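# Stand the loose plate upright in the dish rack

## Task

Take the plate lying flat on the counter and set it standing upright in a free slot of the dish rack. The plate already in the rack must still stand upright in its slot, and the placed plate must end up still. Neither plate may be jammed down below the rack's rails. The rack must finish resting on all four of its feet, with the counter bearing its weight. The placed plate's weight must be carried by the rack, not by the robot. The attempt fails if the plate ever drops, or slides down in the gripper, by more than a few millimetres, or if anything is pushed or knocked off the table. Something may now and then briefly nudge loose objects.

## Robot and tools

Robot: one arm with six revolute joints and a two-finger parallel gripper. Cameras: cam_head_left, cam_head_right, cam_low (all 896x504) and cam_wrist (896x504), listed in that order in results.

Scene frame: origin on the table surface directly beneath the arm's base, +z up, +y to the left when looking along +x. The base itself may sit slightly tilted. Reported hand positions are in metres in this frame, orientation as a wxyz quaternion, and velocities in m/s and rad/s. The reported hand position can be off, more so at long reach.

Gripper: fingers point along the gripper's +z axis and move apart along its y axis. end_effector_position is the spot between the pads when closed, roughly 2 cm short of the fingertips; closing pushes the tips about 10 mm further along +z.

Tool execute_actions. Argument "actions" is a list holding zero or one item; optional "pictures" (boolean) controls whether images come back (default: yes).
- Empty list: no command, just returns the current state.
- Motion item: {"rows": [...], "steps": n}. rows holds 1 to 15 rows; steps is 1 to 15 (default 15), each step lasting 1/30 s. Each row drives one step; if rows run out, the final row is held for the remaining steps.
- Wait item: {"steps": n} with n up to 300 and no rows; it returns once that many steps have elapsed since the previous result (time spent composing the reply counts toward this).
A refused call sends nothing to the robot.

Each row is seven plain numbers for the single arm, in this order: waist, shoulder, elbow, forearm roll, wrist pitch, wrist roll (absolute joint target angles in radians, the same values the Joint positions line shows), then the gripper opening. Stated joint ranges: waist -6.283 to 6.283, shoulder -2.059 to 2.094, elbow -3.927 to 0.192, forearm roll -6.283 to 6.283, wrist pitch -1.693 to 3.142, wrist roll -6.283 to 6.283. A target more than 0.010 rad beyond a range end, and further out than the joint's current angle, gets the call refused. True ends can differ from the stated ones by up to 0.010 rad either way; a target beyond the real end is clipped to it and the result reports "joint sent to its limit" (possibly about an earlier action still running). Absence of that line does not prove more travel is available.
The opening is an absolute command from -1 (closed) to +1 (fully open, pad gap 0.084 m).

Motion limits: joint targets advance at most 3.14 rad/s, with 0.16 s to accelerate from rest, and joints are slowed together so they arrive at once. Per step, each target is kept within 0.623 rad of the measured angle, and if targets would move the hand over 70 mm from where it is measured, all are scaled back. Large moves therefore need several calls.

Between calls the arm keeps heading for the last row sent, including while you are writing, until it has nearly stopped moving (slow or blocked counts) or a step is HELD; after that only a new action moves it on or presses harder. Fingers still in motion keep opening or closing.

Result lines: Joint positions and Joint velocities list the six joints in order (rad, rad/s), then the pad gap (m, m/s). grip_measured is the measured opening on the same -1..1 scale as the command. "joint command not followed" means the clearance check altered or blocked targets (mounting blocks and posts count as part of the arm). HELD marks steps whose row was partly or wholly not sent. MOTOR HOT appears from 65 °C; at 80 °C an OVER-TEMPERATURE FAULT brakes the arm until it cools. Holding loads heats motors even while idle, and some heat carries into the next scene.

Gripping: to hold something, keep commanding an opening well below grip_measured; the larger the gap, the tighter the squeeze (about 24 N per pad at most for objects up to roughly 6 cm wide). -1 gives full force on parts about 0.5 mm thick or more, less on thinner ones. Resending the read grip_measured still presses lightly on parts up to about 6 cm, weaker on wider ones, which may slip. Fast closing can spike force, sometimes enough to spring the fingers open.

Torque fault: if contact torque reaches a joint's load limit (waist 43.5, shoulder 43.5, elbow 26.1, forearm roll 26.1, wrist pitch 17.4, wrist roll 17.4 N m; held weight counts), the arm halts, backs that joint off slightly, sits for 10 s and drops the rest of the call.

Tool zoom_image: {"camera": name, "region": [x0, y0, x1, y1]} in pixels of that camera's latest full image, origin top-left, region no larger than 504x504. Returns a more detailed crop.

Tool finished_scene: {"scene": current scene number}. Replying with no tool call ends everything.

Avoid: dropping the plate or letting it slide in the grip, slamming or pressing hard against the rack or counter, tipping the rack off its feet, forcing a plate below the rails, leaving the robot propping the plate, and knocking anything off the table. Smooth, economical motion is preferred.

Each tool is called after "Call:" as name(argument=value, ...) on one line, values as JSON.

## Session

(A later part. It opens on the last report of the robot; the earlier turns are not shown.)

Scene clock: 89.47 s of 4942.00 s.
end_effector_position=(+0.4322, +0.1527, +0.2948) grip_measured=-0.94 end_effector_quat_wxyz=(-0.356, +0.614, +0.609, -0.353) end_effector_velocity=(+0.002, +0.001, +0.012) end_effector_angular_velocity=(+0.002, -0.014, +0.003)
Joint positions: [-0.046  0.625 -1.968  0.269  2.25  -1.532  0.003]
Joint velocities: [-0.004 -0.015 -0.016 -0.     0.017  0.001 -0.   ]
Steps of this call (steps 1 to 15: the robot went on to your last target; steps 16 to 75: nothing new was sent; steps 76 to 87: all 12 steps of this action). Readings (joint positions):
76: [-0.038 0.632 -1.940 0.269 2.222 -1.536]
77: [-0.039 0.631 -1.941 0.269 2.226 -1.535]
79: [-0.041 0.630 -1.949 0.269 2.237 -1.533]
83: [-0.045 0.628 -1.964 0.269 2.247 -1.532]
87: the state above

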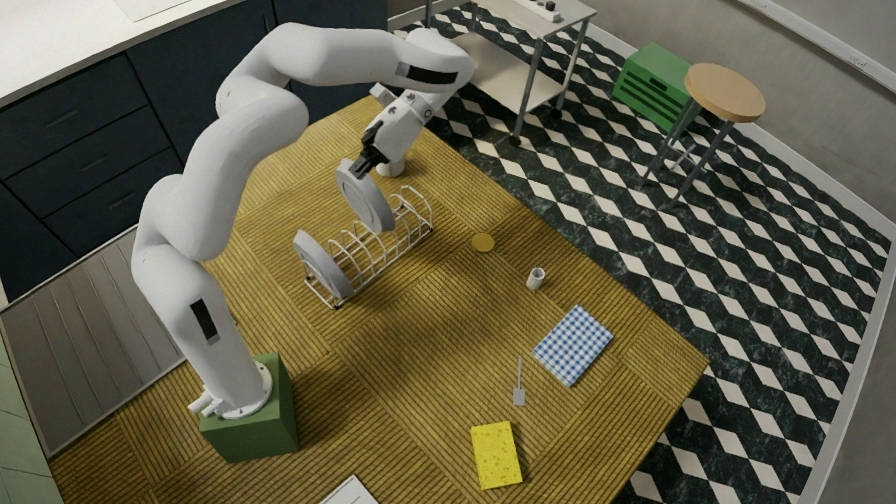

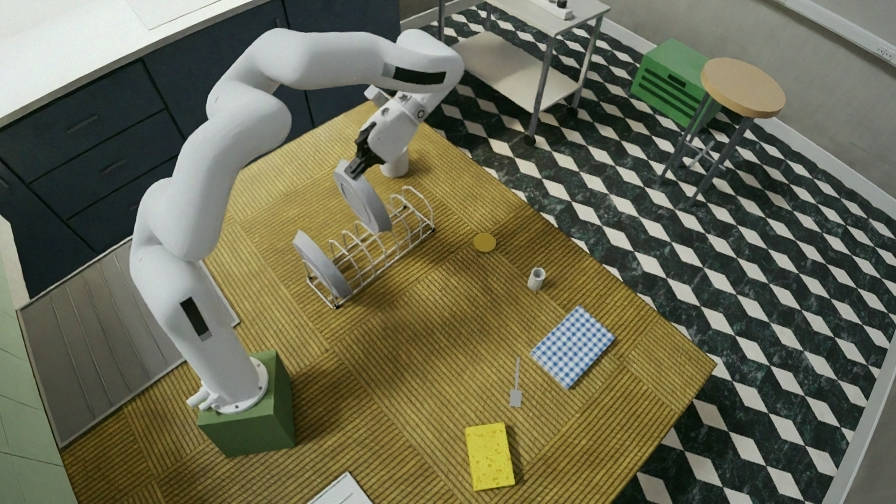

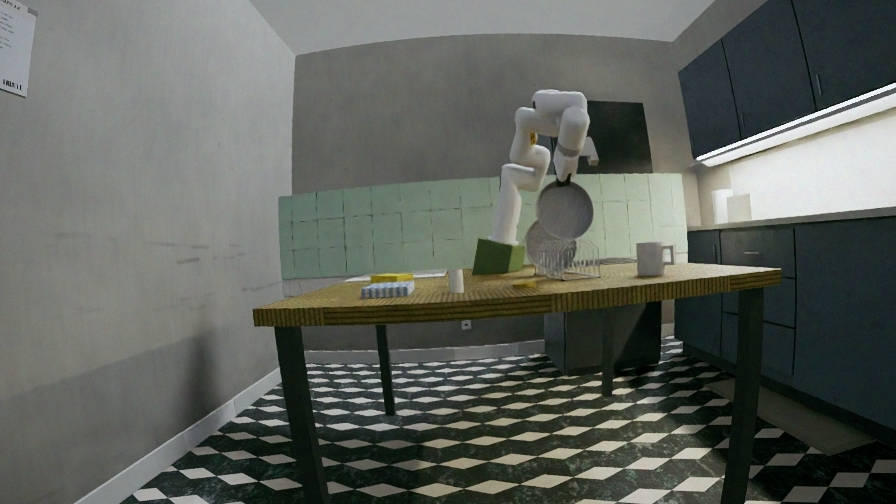

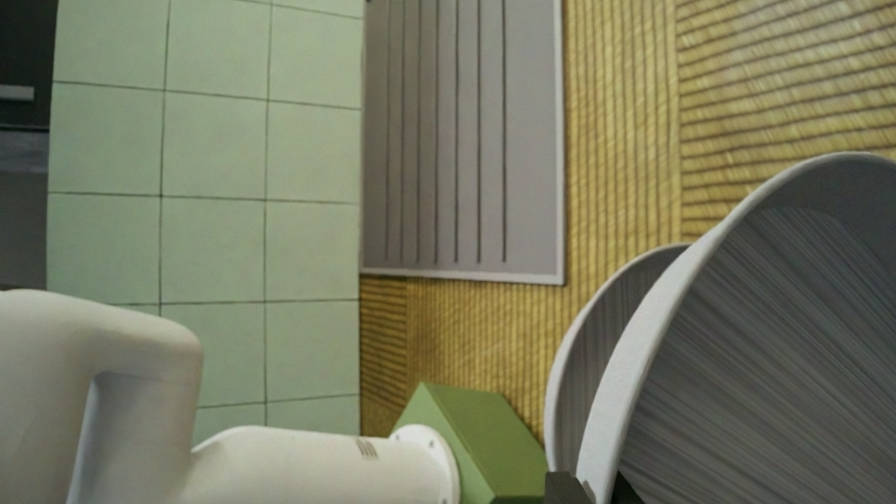

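Call:
execute_actions(actions=[{"rows":[[-0.047,0.614,-1.962,0.269,2.251,-1.532,-1],[-0.047,0.606,-1.95,0.268,2.248,-1.532,-1],[-0.047,0.598,-1.937,0.268,2.244,-1.532,-1],[-0.046,0.59,-1.924,0.268,2.239,-1.532,-1],[-0.046,0.582,-1.911,0.267,2.234,-1.532,-1],[-0.046,0.574,-1.898,0.267,2.229,-1.532,-1],[-0.046,0.566,-1.885,0.266,2.224,-1.532,-1],[-0.046,0.559,-1.873,0.266,2.22,-1.532,-1],[-0.045,0.561,-1.87,0.266,2.215,-1.533,-1],[-0.044,0.563,-1.867,0.266,2.209,-1.533,-1],[-0.043,0.565,-1.864,0.266,2.204,-1.534,-1],[-0.042,0.568,-1.861,0.266,2.198,-1.534,-1]]}])

Call:
zoom_image(camera="cam_head_left", region=[320,150,440,270])

Scene clock: 103.73 s of 4942.00 s.
end_effector_position=(+0.4192, +0.1525, +0.2903) grip_measured=-0.94 end_effector_quat_wxyz=(-0.356, +0.617, +0.606, -0.354) end_effector_velocity=(-0.010, -0.004, -0.027) end_effector_angular_velocity=(-0.006, +0.056, -0.011)
Joint positions: [-0.042  0.568 -1.861  0.266  2.2   -1.534  0.003]
Joint velocities: [ 0.007  0.034  0.051  0.    -0.028 -0.003  0.005]
Steps of this call (steps 1 to 15: the robot went on to your last target; steps 16 to 100: nothing new was sent; then 10.43 s passed at rest; steps 101 to 115: all 15 steps of this action). Readings (joint positions):
101: [-0.047 0.622 -1.971 0.269 2.252 -1.532]
102: [-0.047 0.620 -1.968 0.269 2.251 -1.532]
104: [-0.047 0.609 -1.953 0.268 2.248 -1.532]
108: [-0.046 0.577 -1.904 0.267 2.231 -1.532]
115: the state above

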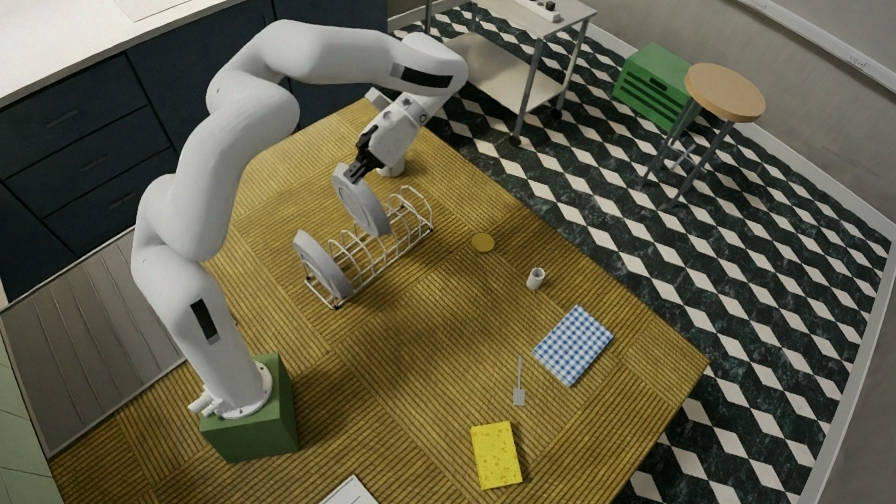

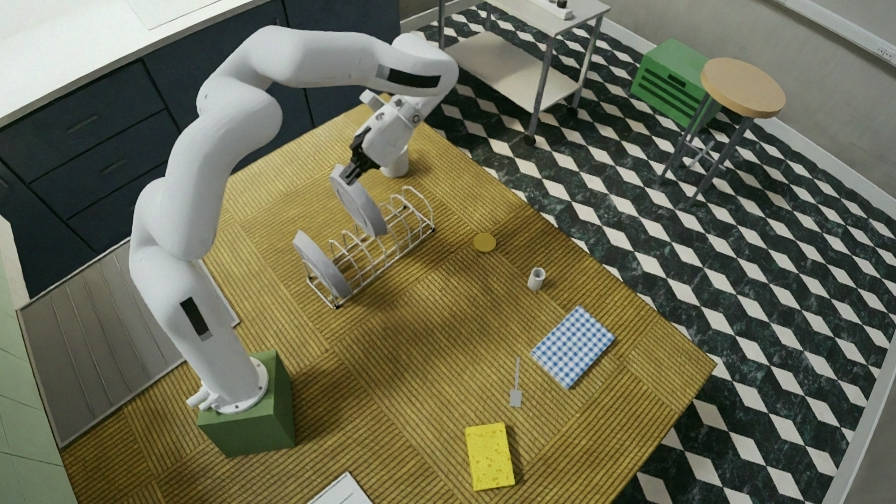

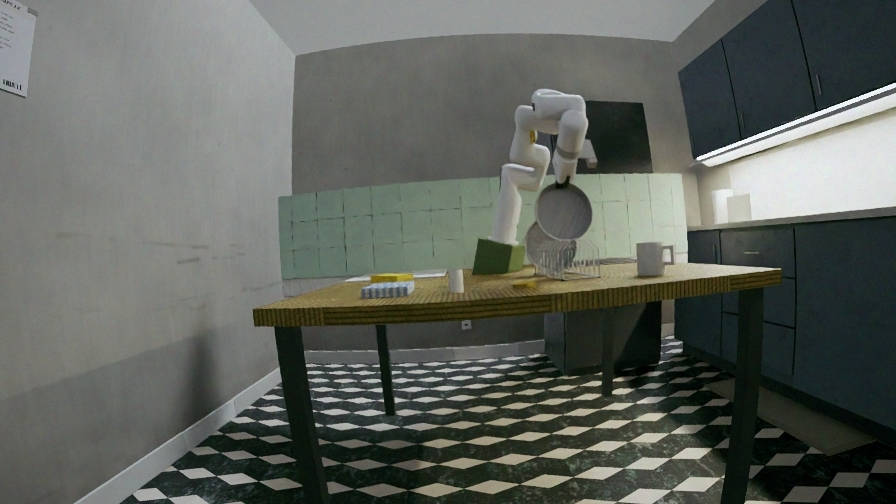

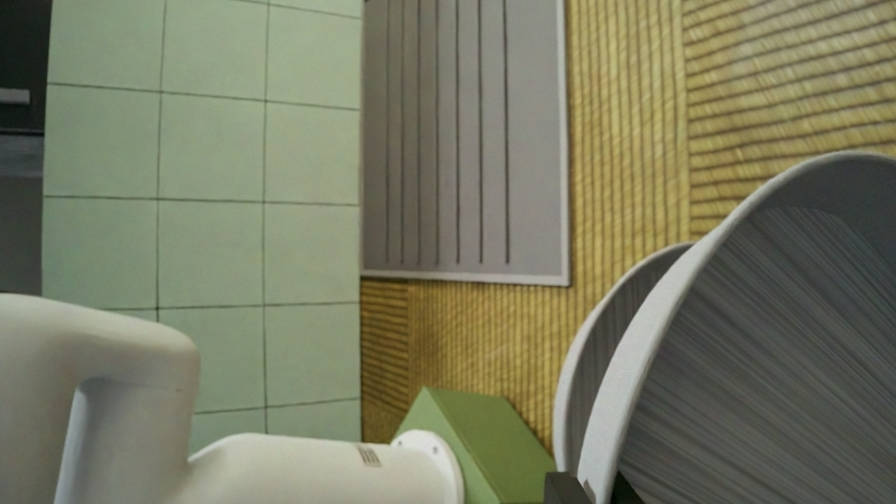

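Region (320, 150, 440, 270) of cam_head_left's 896x504 image, scaled by 4.200, with more detail than that image has.

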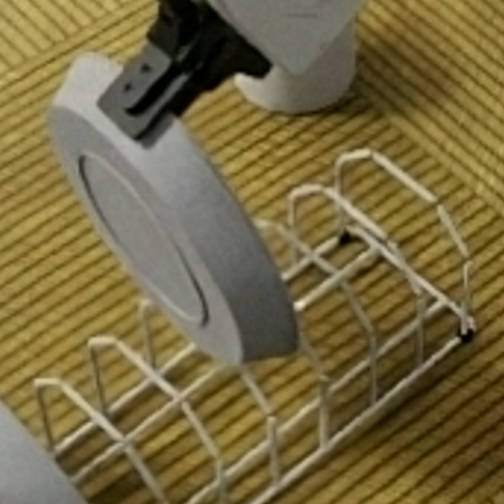

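Call:
execute_actions(actions=[{"rows":[[-0.043,0.57,-1.87,0.266,2.212,-1.534,-1],[-0.043,0.577,-1.882,0.266,2.226,-1.534,-1],[-0.043,0.585,-1.894,0.266,2.239,-1.534,-1],[-0.042,0.593,-1.906,0.266,2.251,-1.534,-1],[-0.042,0.601,-1.918,0.266,2.263,-1.534,-1],[-0.042,0.61,-1.931,0.266,2.276,-1.534,-1],[-0.042,0.618,-1.943,0.266,2.289,-1.534,-1],[-0.041,0.62,-1.94,0.266,2.284,-1.534,-1],[-0.04,0.622,-1.938,0.266,2.279,-1.535,-1],[-0.039,0.624,-1.935,0.266,2.274,-1.535,-1],[-0.038,0.627,-1.932,0.266,2.268,-1.536,-1]]}])

Call:
zoom_image(camera="cam_head_left", region=[320,150,440,270])

Scene clock: 107.90 s of 4942.00 s.
end_effector_position=(+0.4194, +0.1526, +0.2923) grip_measured=-0.93 end_effector_quat_wxyz=(-0.372, +0.603, +0.599, -0.372) end_effector_velocity=(+0.010, +0.002, +0.003) end_effector_angular_velocity=(+0.004, -0.058, +0.007)
Joint positions: [-0.038  0.626 -1.933  0.266  2.27  -1.536  0.003]
Joint velocities: [-0.001 -0.014 -0.017 -0.001 -0.028 -0.002 -0.001]
Steps of this call (steps 1 to 15: the robot went on to your last target; steps 16 to 100: nothing new was sent; then 0.33 s passed at rest; steps 101 to 115: all 15 steps of this action). Readings (joint positions):
101: [-0.042 0.568 -1.861 0.266 2.198 -1.534]
102: [-0.042 0.569 -1.863 0.266 2.202 -1.534]
104: [-0.043 0.576 -1.878 0.266 2.221 -1.534]
108: [-0.042 0.606 -1.925 0.266 2.270 -1.534]
115: the state above

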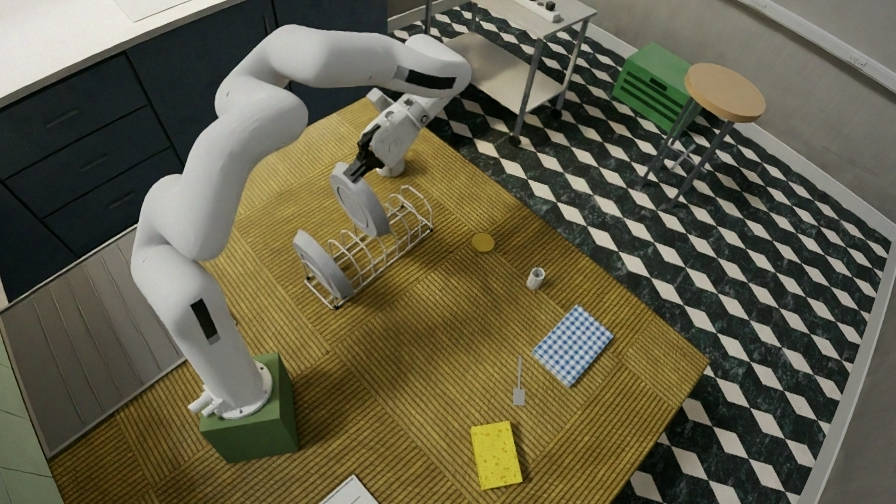

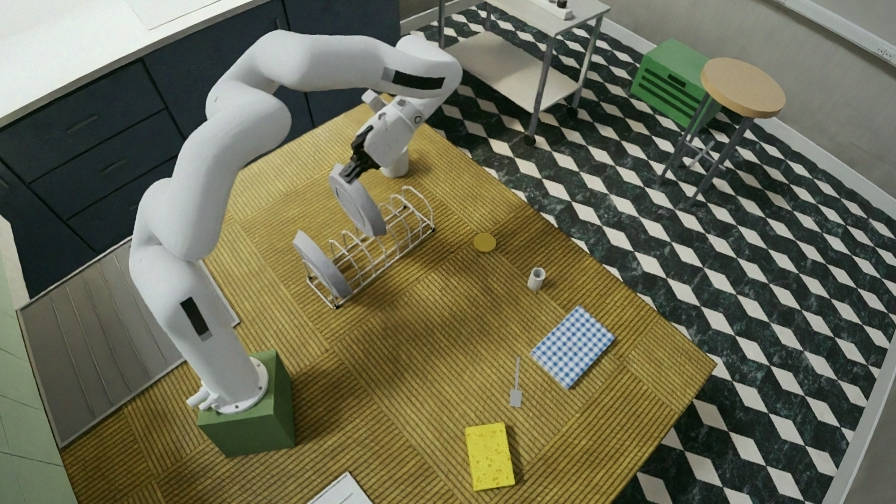

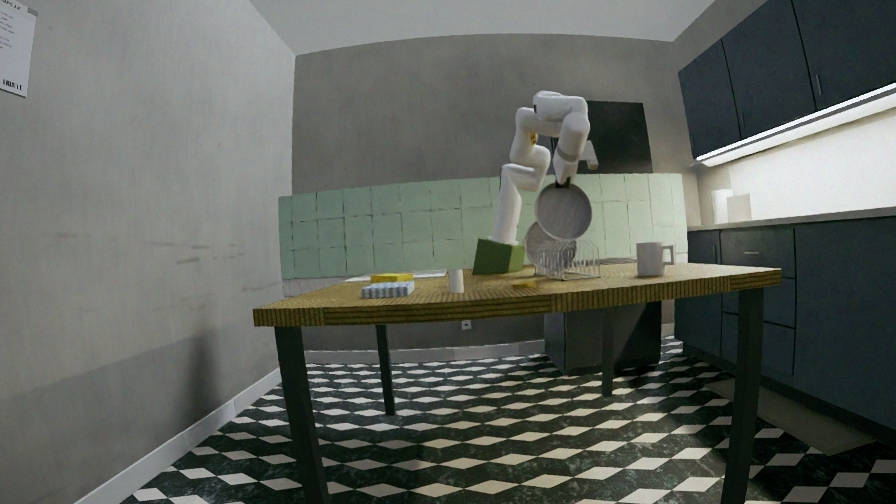

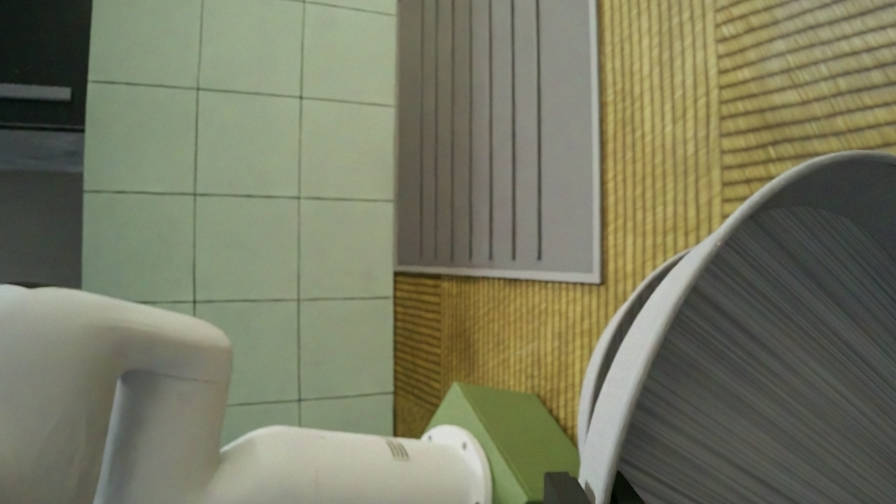

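Region (320, 150, 440, 270) of cam_head_left's 896x504 image, scaled by 4.200, with more detail than that image has.

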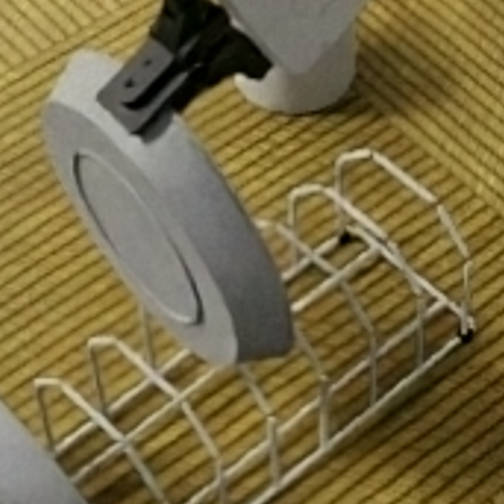

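Call:
execute_actions(actions=[{"rows":[[-0.039,0.624,-1.935,0.266,2.274,-1.535,-1],[-0.039,0.62,-1.933,0.266,2.276,-1.535,-1],[-0.039,0.615,-1.925,0.266,2.273,-1.535,-1],[-0.039,0.61,-1.917,0.266,2.27,-1.535,-1],[-0.039,0.605,-1.909,0.266,2.267,-1.535,-1],[-0.039,0.6,-1.901,0.266,2.264,-1.535,-1],[-0.039,0.595,-1.892,0.266,2.261,-1.535,-1],[-0.039,0.595,-1.892,0.266,2.261,-1.535,-1],[-0.038,0.596,-1.89,0.266,2.258,-1.535,-1],[-0.038,0.598,-1.888,0.266,2.254,-1.536,-1],[-0.037,0.599,-1.886,0.266,2.251,-1.536,-1],[-0.036,0.601,-1.884,0.266,2.247,-1.536,-1],[-0.036,0.602,-1.883,0.266,2.244,-1.537,-1],[-0.035,0.604,-1.881,0.266,2.24,-1.537,-1]]}], pictures=false)

Call:
execute_actions(actions=[{"steps":6}], pictures=false)

Scene clock: 111.27 s of 4942.00 s.
end_effector_position=(+0.4135, +0.1531, +0.2916) grip_measured=-0.92 end_effector_quat_wxyz=(-0.372, +0.605, +0.598, -0.371) end_effector_velocity=(+0.034, +0.004, -0.055) end_effector_angular_velocity=(+0.006, -0.173, +0.007)
Joint positions: [-0.036  0.598 -1.886  0.266  2.25  -1.537  0.003]
Joint velocities: [ 0.017  0.036 -0.001 -0.001 -0.21  -0.008  0.008]
Steps of this call (steps 1 to 15: the robot went on to your last target; steps 16 to 86: nothing new was sent; steps 87 to 101: all 15 steps of this action). Readings (joint positions):
87: [-0.038 0.627 -1.932 0.266 2.269 -1.536]
88: [-0.038 0.627 -1.932 0.266 2.270 -1.536]
90: [-0.038 0.624 -1.929 0.266 2.269 -1.535]
94: [-0.038 0.606 -1.901 0.266 2.259 -1.535]
101: the state above

Scene clock: 111.47 s of 4942.00 s.
end_effector_position=(+0.4135, +0.1530, +0.2877) grip_measured=-0.90 end_effector_quat_wxyz=(-0.372, +0.605, +0.598, -0.372) end_effector_velocity=(+0.003, +0.001, +0.000) end_effector_angular_velocity=(+0.001, -0.018, +0.001)
Joint positions: [-0.035  0.603 -1.882  0.266  2.242 -1.537  0.004]
Joint velocities: [-0.    -0.003 -0.005 -0.    -0.01  -0.    -0.001]
Steps of this call (steps 1 to 6: the robot went on to your last target). Readings (joint positions):
1: [-0.036 0.600 -1.885 0.266 2.245 -1.537]
2: [-0.035 0.602 -1.883 0.266 2.244 -1.537]
4: [-0.035 0.603 -1.881 0.266 2.243 -1.537]
6: the state above

Call:
execute_actions(actions=[{"rows":[[-0.036,0.601,-1.884,0.266,2.247,-1.536,-1],[-0.037,0.599,-1.886,0.266,2.252,-1.536,-1],[-0.038,0.597,-1.889,0.266,2.257,-1.535,-1],[-0.039,0.595,-1.892,0.266,2.262,-1.535,-1],[-0.04,0.593,-1.895,0.266,2.267,-1.535,-1]],"steps":12}])

Call:
zoom_image(camera="cam_head_left", region=[290,150,440,300])

Call:
zoom_image(camera="cam_low", region=[520,175,620,275])

Scene clock: 113.93 s of 4942.00 s.
end_effector_position=(+0.4132, +0.1525, +0.2969) grip_measured=-0.93 end_effector_quat_wxyz=(-0.373, +0.604, +0.597, -0.373) end_effector_velocity=(-0.003, +0.000, +0.006) end_effector_angular_velocity=(+0.001, +0.014, +0.001)
Joint positions: [-0.04   0.595 -1.893  0.266  2.265 -1.535  0.003]
Joint velocities: [-0.    -0.005 -0.     0.     0.02  -0.    -0.   ]
Steps of this call (steps 1 to 15: the robot went on to your last target; steps 16 to 62: nothing new was sent; steps 63 to 74: all 12 steps of this action). Readings (joint positions):
63: [-0.035 0.604 -1.881 0.266 2.243 -1.537]
64: [-0.035 0.604 -1.881 0.266 2.244 -1.537]
66: [-0.036 0.603 -1.883 0.266 2.246 -1.536]
70: [-0.039 0.598 -1.892 0.266 2.260 -1.535]
74: the state above

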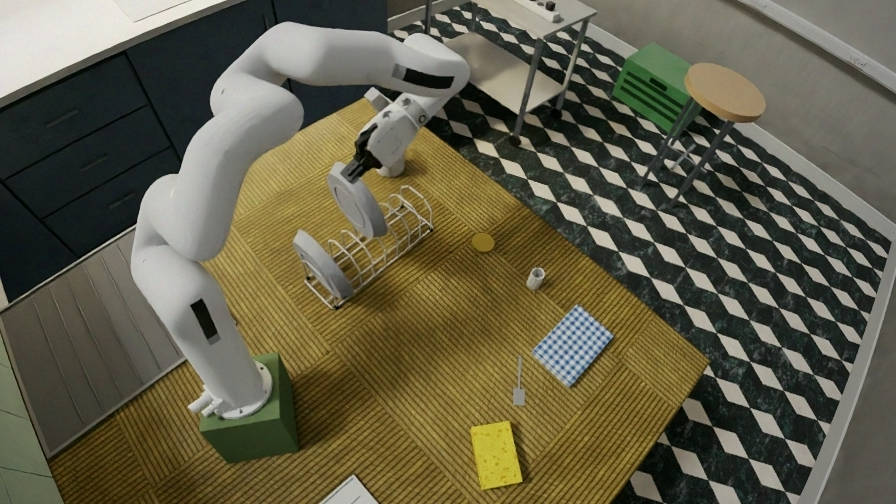

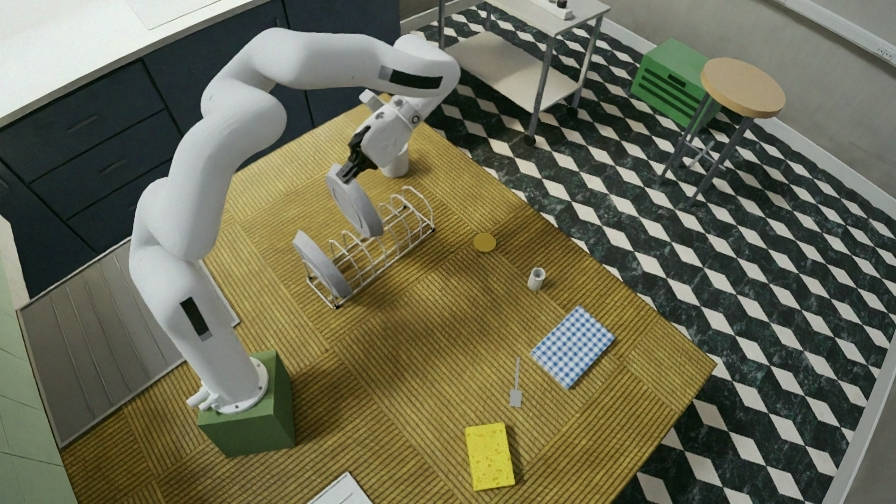

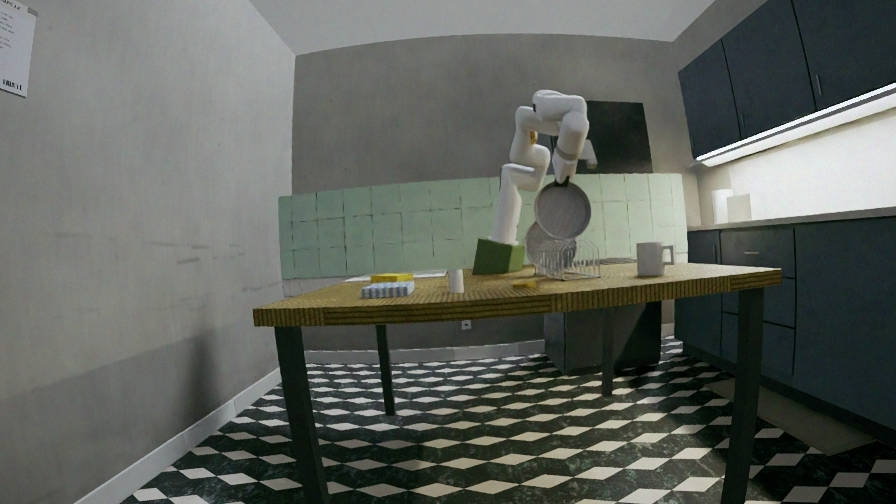

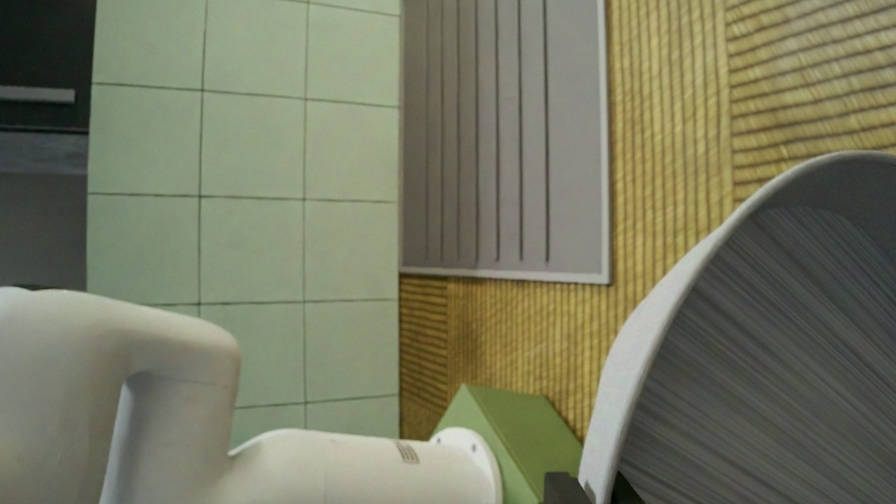

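Region (290, 150, 440, 300) of cam_head_left's 896x504 image, scaled by 3.360, with more detail than that image has.

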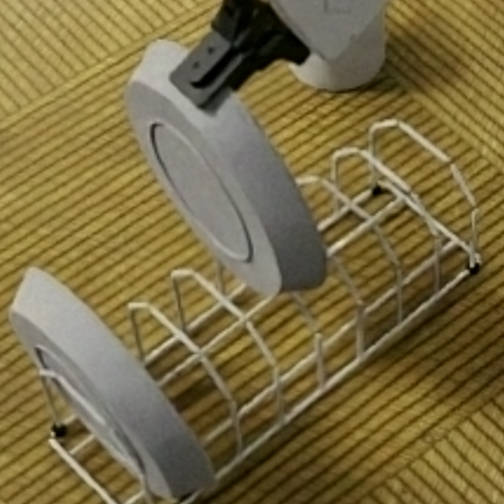

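Region (520, 175, 620, 275) of cam_low's 896x504 image, scaled by 5.040, with more detail than that image has.

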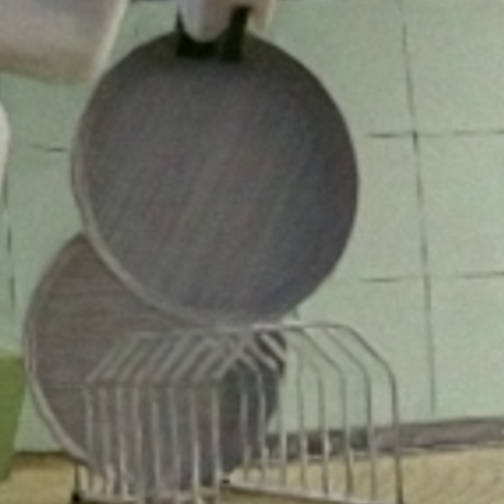

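Call:
execute_actions(actions=[{"rows":[[-0.04,0.587,-1.885,0.266,2.264,-1.535,-1],[-0.04,0.581,-1.875,0.266,2.26,-1.535,-1],[-0.04,0.575,-1.866,0.266,2.256,-1.535,-1],[-0.039,0.569,-1.856,0.265,2.253,-1.535,-1],[-0.039,0.563,-1.846,0.265,2.249,-1.535,-1],[-0.039,0.557,-1.837,0.265,2.246,-1.535,-1],[-0.039,0.557,-1.837,0.265,2.246,-1.535,-1],[-0.039,0.557,-1.837,0.265,2.246,-1.535,-1],[-0.038,0.558,-1.836,0.265,2.243,-1.535,-1],[-0.038,0.56,-1.834,0.265,2.24,-1.536,-1],[-0.037,0.561,-1.833,0.265,2.237,-1.536,-1],[-0.037,0.563,-1.831,0.265,2.234,-1.536,-1],[-0.036,0.564,-1.83,0.265,2.231,-1.537,-1],[-0.036,0.566,-1.828,0.265,2.228,-1.537,-1],[-0.035,0.567,-1.827,0.265,2.225,-1.537,-1]]}], pictures=false)

Call:
execute_actions(actions=[{"steps":8}], pictures=false)

Scene clock: 117.50 s of 4942.00 s.
end_effector_position=(+0.4054, +0.1526, +0.2926) grip_measured=-0.94 end_effector_quat_wxyz=(-0.373, +0.606, +0.596, -0.373) end_effector_velocity=(-0.001, -0.001, -0.045) end_effector_angular_velocity=(-0.002, +0.013, -0.006)
Joint positions: [-0.036  0.564 -1.83   0.265  2.232 -1.537  0.003]
Joint velocities: [ 0.016  0.052  0.05   0.001 -0.09  -0.008 -0.   ]
Steps of this call (steps 1 to 15: the robot went on to your last target; steps 16 to 92: nothing new was sent; steps 93 to 107: all 15 steps of this action). Readings (joint positions):
93: [-0.040 0.593 -1.895 0.266 2.267 -1.535]
94: [-0.040 0.591 -1.892 0.266 2.266 -1.535]
96: [-0.040 0.583 -1.878 0.266 2.261 -1.535]
100: [-0.039 0.561 -1.843 0.265 2.248 -1.535]
107: the state above

Scene clock: 117.77 s of 4942.00 s.
end_effector_position=(+0.4056, +0.1527, +0.2898) grip_measured=-0.94 end_effector_quat_wxyz=(-0.372, +0.606, +0.596, -0.372) end_effector_velocity=(+0.001, +0.001, +0.002) end_effector_angular_velocity=(+0.002, -0.006, +0.001)
Joint positions: [-0.035  0.567 -1.827  0.265  2.225 -1.537  0.003]
Joint velocities: [-0.    -0.003 -0.002  0.001 -0.    -0.001  0.   ]
Steps of this call (steps 1 to 8: the robot went on to your last target). Readings (joint positions):
1: [-0.036 0.566 -1.828 0.265 2.229 -1.537]
2: [-0.035 0.567 -1.827 0.265 2.227 -1.537]
4: [-0.035 0.568 -1.826 0.265 2.225 -1.537]
8: the state above

Free. Continue down 12 mm.

Call:
execute_actions(actions=[{"rows":[[-0.035,0.568,-1.826,0.265,2.223,-1.537,-1],[-0.034,0.569,-1.825,0.265,2.221,-1.537,-1],[-0.034,0.57,-1.824,0.265,2.219,-1.538,-1],[-0.033,0.572,-1.823,0.265,2.216,-1.538,-1],[-0.033,0.573,-1.822,0.265,2.214,-1.538,-1],[-0.032,0.574,-1.821,0.265,2.212,-1.538,-1],[-0.032,0.575,-1.82,0.265,2.21,-1.539,-1],[-0.031,0.577,-1.819,0.265,2.207,-1.539,-1],[-0.031,0.578,-1.818,0.265,2.205,-1.539,-1],[-0.03,0.579,-1.817,0.265,2.203,-1.539,-1],[-0.03,0.581,-1.816,0.265,2.2,-1.54,-1]]}])

Call:
zoom_image(camera="cam_head_left", region=[290,150,440,300])

Scene clock: 120.63 s of 4942.00 s.
end_effector_position=(+0.4056, +0.1527, +0.2777) grip_measured=-0.93 end_effector_quat_wxyz=(-0.373, +0.606, +0.596, -0.373) end_effector_velocity=(+0.001, -0.001, -0.003) end_effector_angular_velocity=(+0.001, -0.005, -0.001)
Joint positions: [-0.03   0.581 -1.816  0.265  2.2   -1.54   0.003]
Joint velocities: [-0.001  0.003 -0.     0.    -0.007 -0.001  0.   ]
Steps of this call (steps 1 to 15: the robot went on to your last target; steps 16 to 71: nothing new was sent; steps 72 to 86: all 15 steps of this action). Readings (joint positions):
72: [-0.035 0.567 -1.827 0.265 2.225 -1.537]
73: [-0.035 0.567 -1.827 0.265 2.224 -1.537]
75: [-0.034 0.568 -1.826 0.265 2.221 -1.537]
79: [-0.032 0.574 -1.821 0.265 2.213 -1.538]
86: the state above

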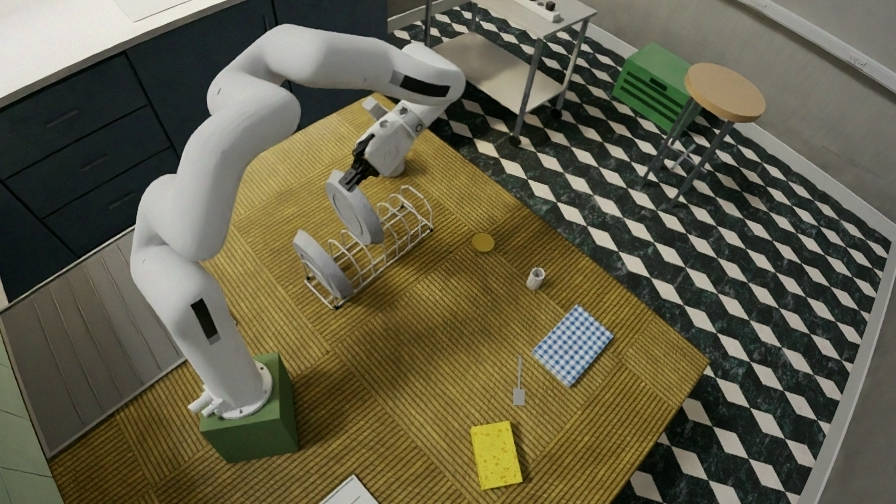

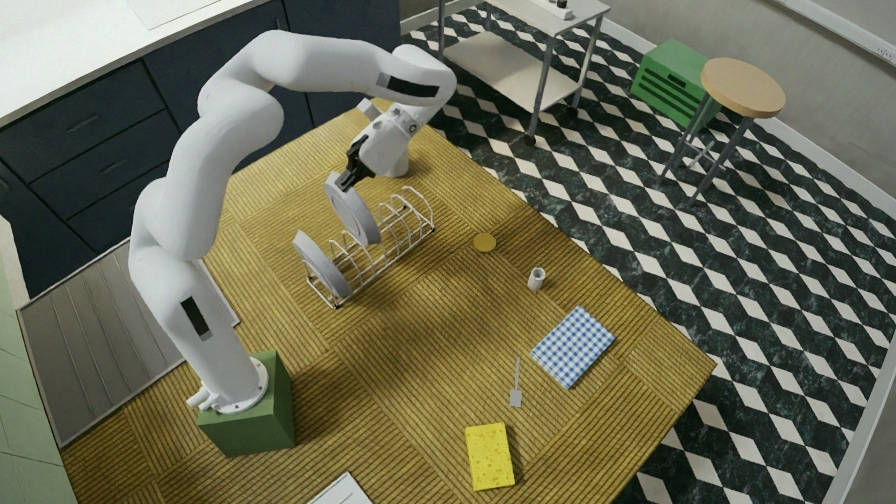

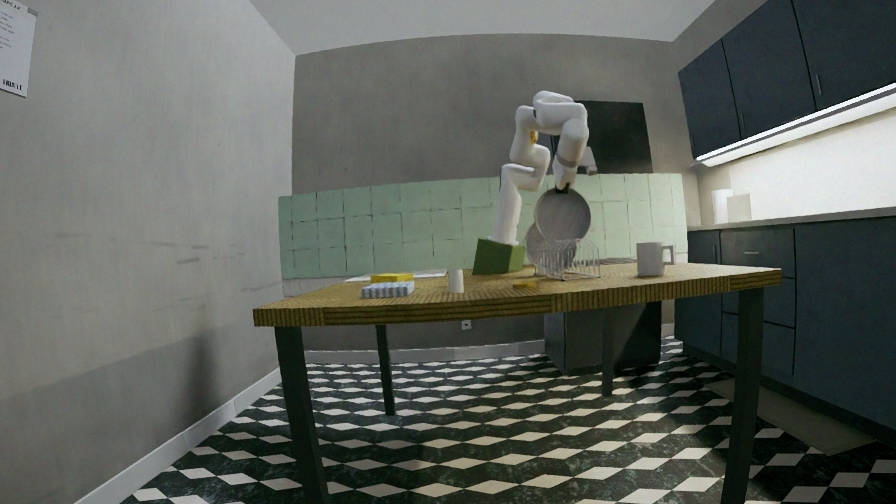

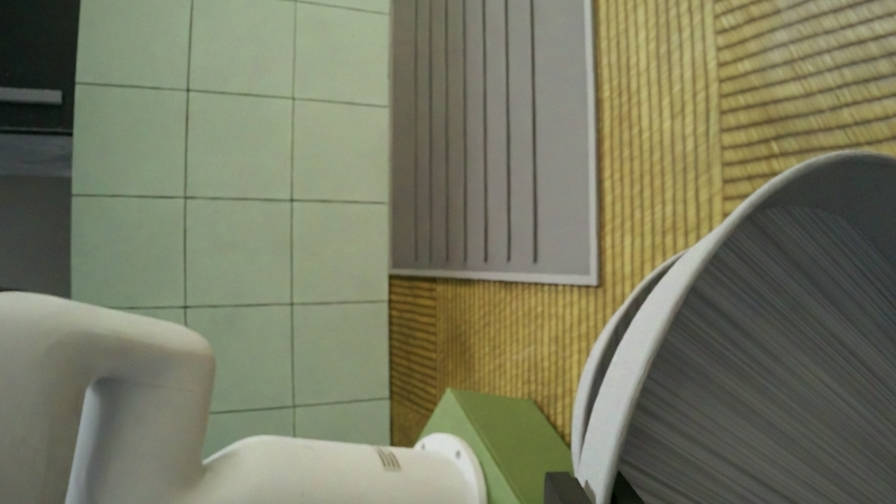

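Region (290, 150, 440, 300) of cam_head_left's 896x504 image, scaled by 3.360, with more detail than that image has.

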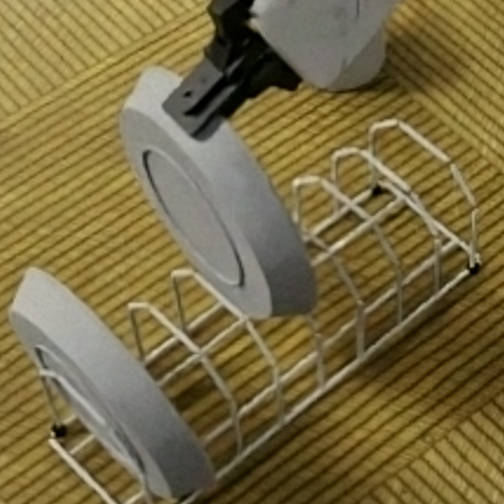

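Call:
execute_actions(actions=[{"rows":[[-0.03,0.584,-1.821,0.265,2.202,-1.54,-1],[-0.03,0.587,-1.826,0.265,2.204,-1.54,-1],[-0.03,0.591,-1.832,0.265,2.206,-1.54,-1],[-0.03,0.594,-1.837,0.265,2.208,-1.54,-1],[-0.029,0.596,-1.836,0.265,2.205,-1.54,-1],[-0.029,0.597,-1.835,0.265,2.203,-1.54,-1],[-0.028,0.599,-1.834,0.265,2.2,-1.541,-1],[-0.028,0.601,-1.833,0.265,2.197,-1.541,-1],[-0.027,0.603,-1.832,0.265,2.194,-1.541,-1],[-0.026,0.605,-1.831,0.265,2.191,-1.542,-1],[-0.026,0.607,-1.83,0.265,2.188,-1.542,-1],[-0.025,0.609,-1.829,0.265,2.185,-1.542,-1]]}])

Call:
zoom_image(camera="cam_head_left", region=[290,150,440,300])

Scene clock: 124.97 s of 4942.00 s.
end_effector_position=(+0.4085, +0.1528, +0.2659) grip_measured=-0.94 end_effector_quat_wxyz=(-0.373, +0.605, +0.596, -0.373) end_effector_velocity=(-0.001, -0.000, -0.013) end_effector_angular_velocity=(-0.002, +0.006, -0.001)
Joint positions: [-0.025  0.609 -1.829  0.265  2.186 -1.542  0.003]
Joint velocities: [ 0.005  0.018  0.01   0.    -0.022 -0.001  0.   ]
Steps of this call (steps 1 to 15: the robot went on to your last target; steps 16 to 100: nothing new was sent; then 0.50 s passed at rest; steps 101 to 115: all 15 steps of this action). Readings (joint positions):
101: [-0.030 0.581 -1.816 0.265 2.200 -1.540]
102: [-0.030 0.582 -1.818 0.265 2.201 -1.540]
104: [-0.030 0.587 -1.825 0.265 2.204 -1.540]
108: [-0.029 0.597 -1.835 0.265 2.203 -1.540]
115: the state above

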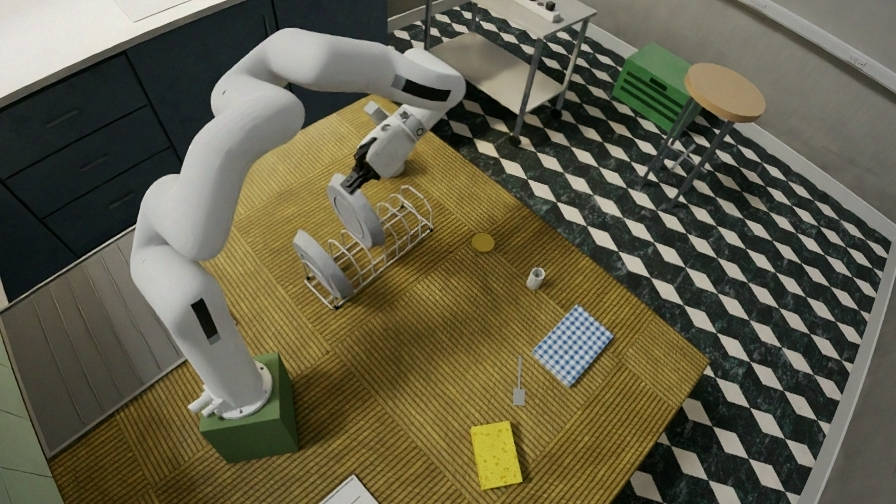

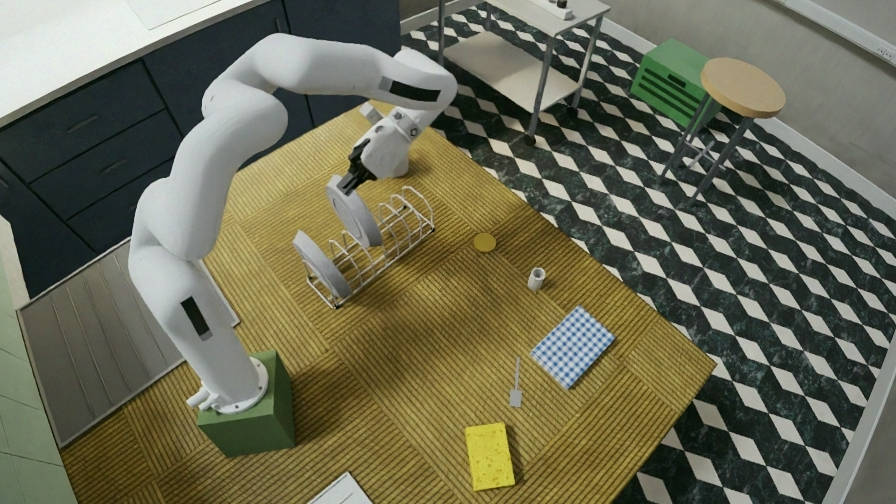

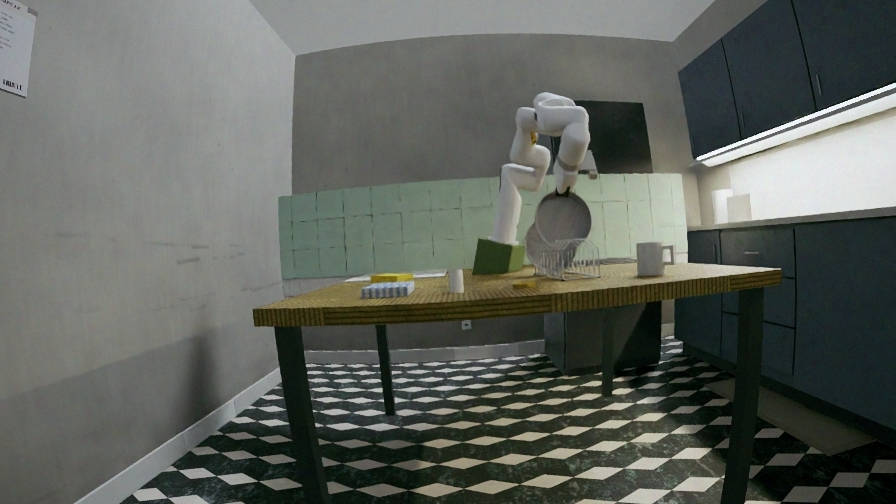

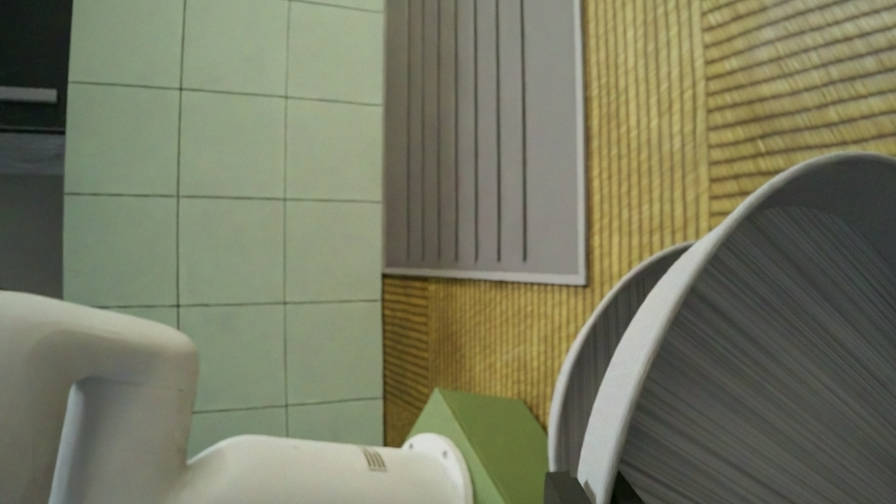

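Region (290, 150, 440, 300) of cam_head_left's 896x504 image, scaled by 3.360, with more detail than that image has.

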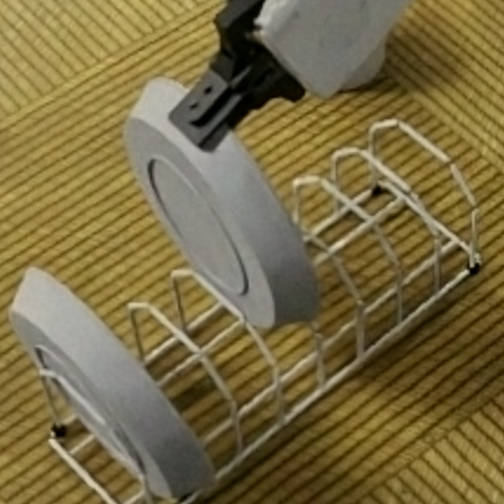

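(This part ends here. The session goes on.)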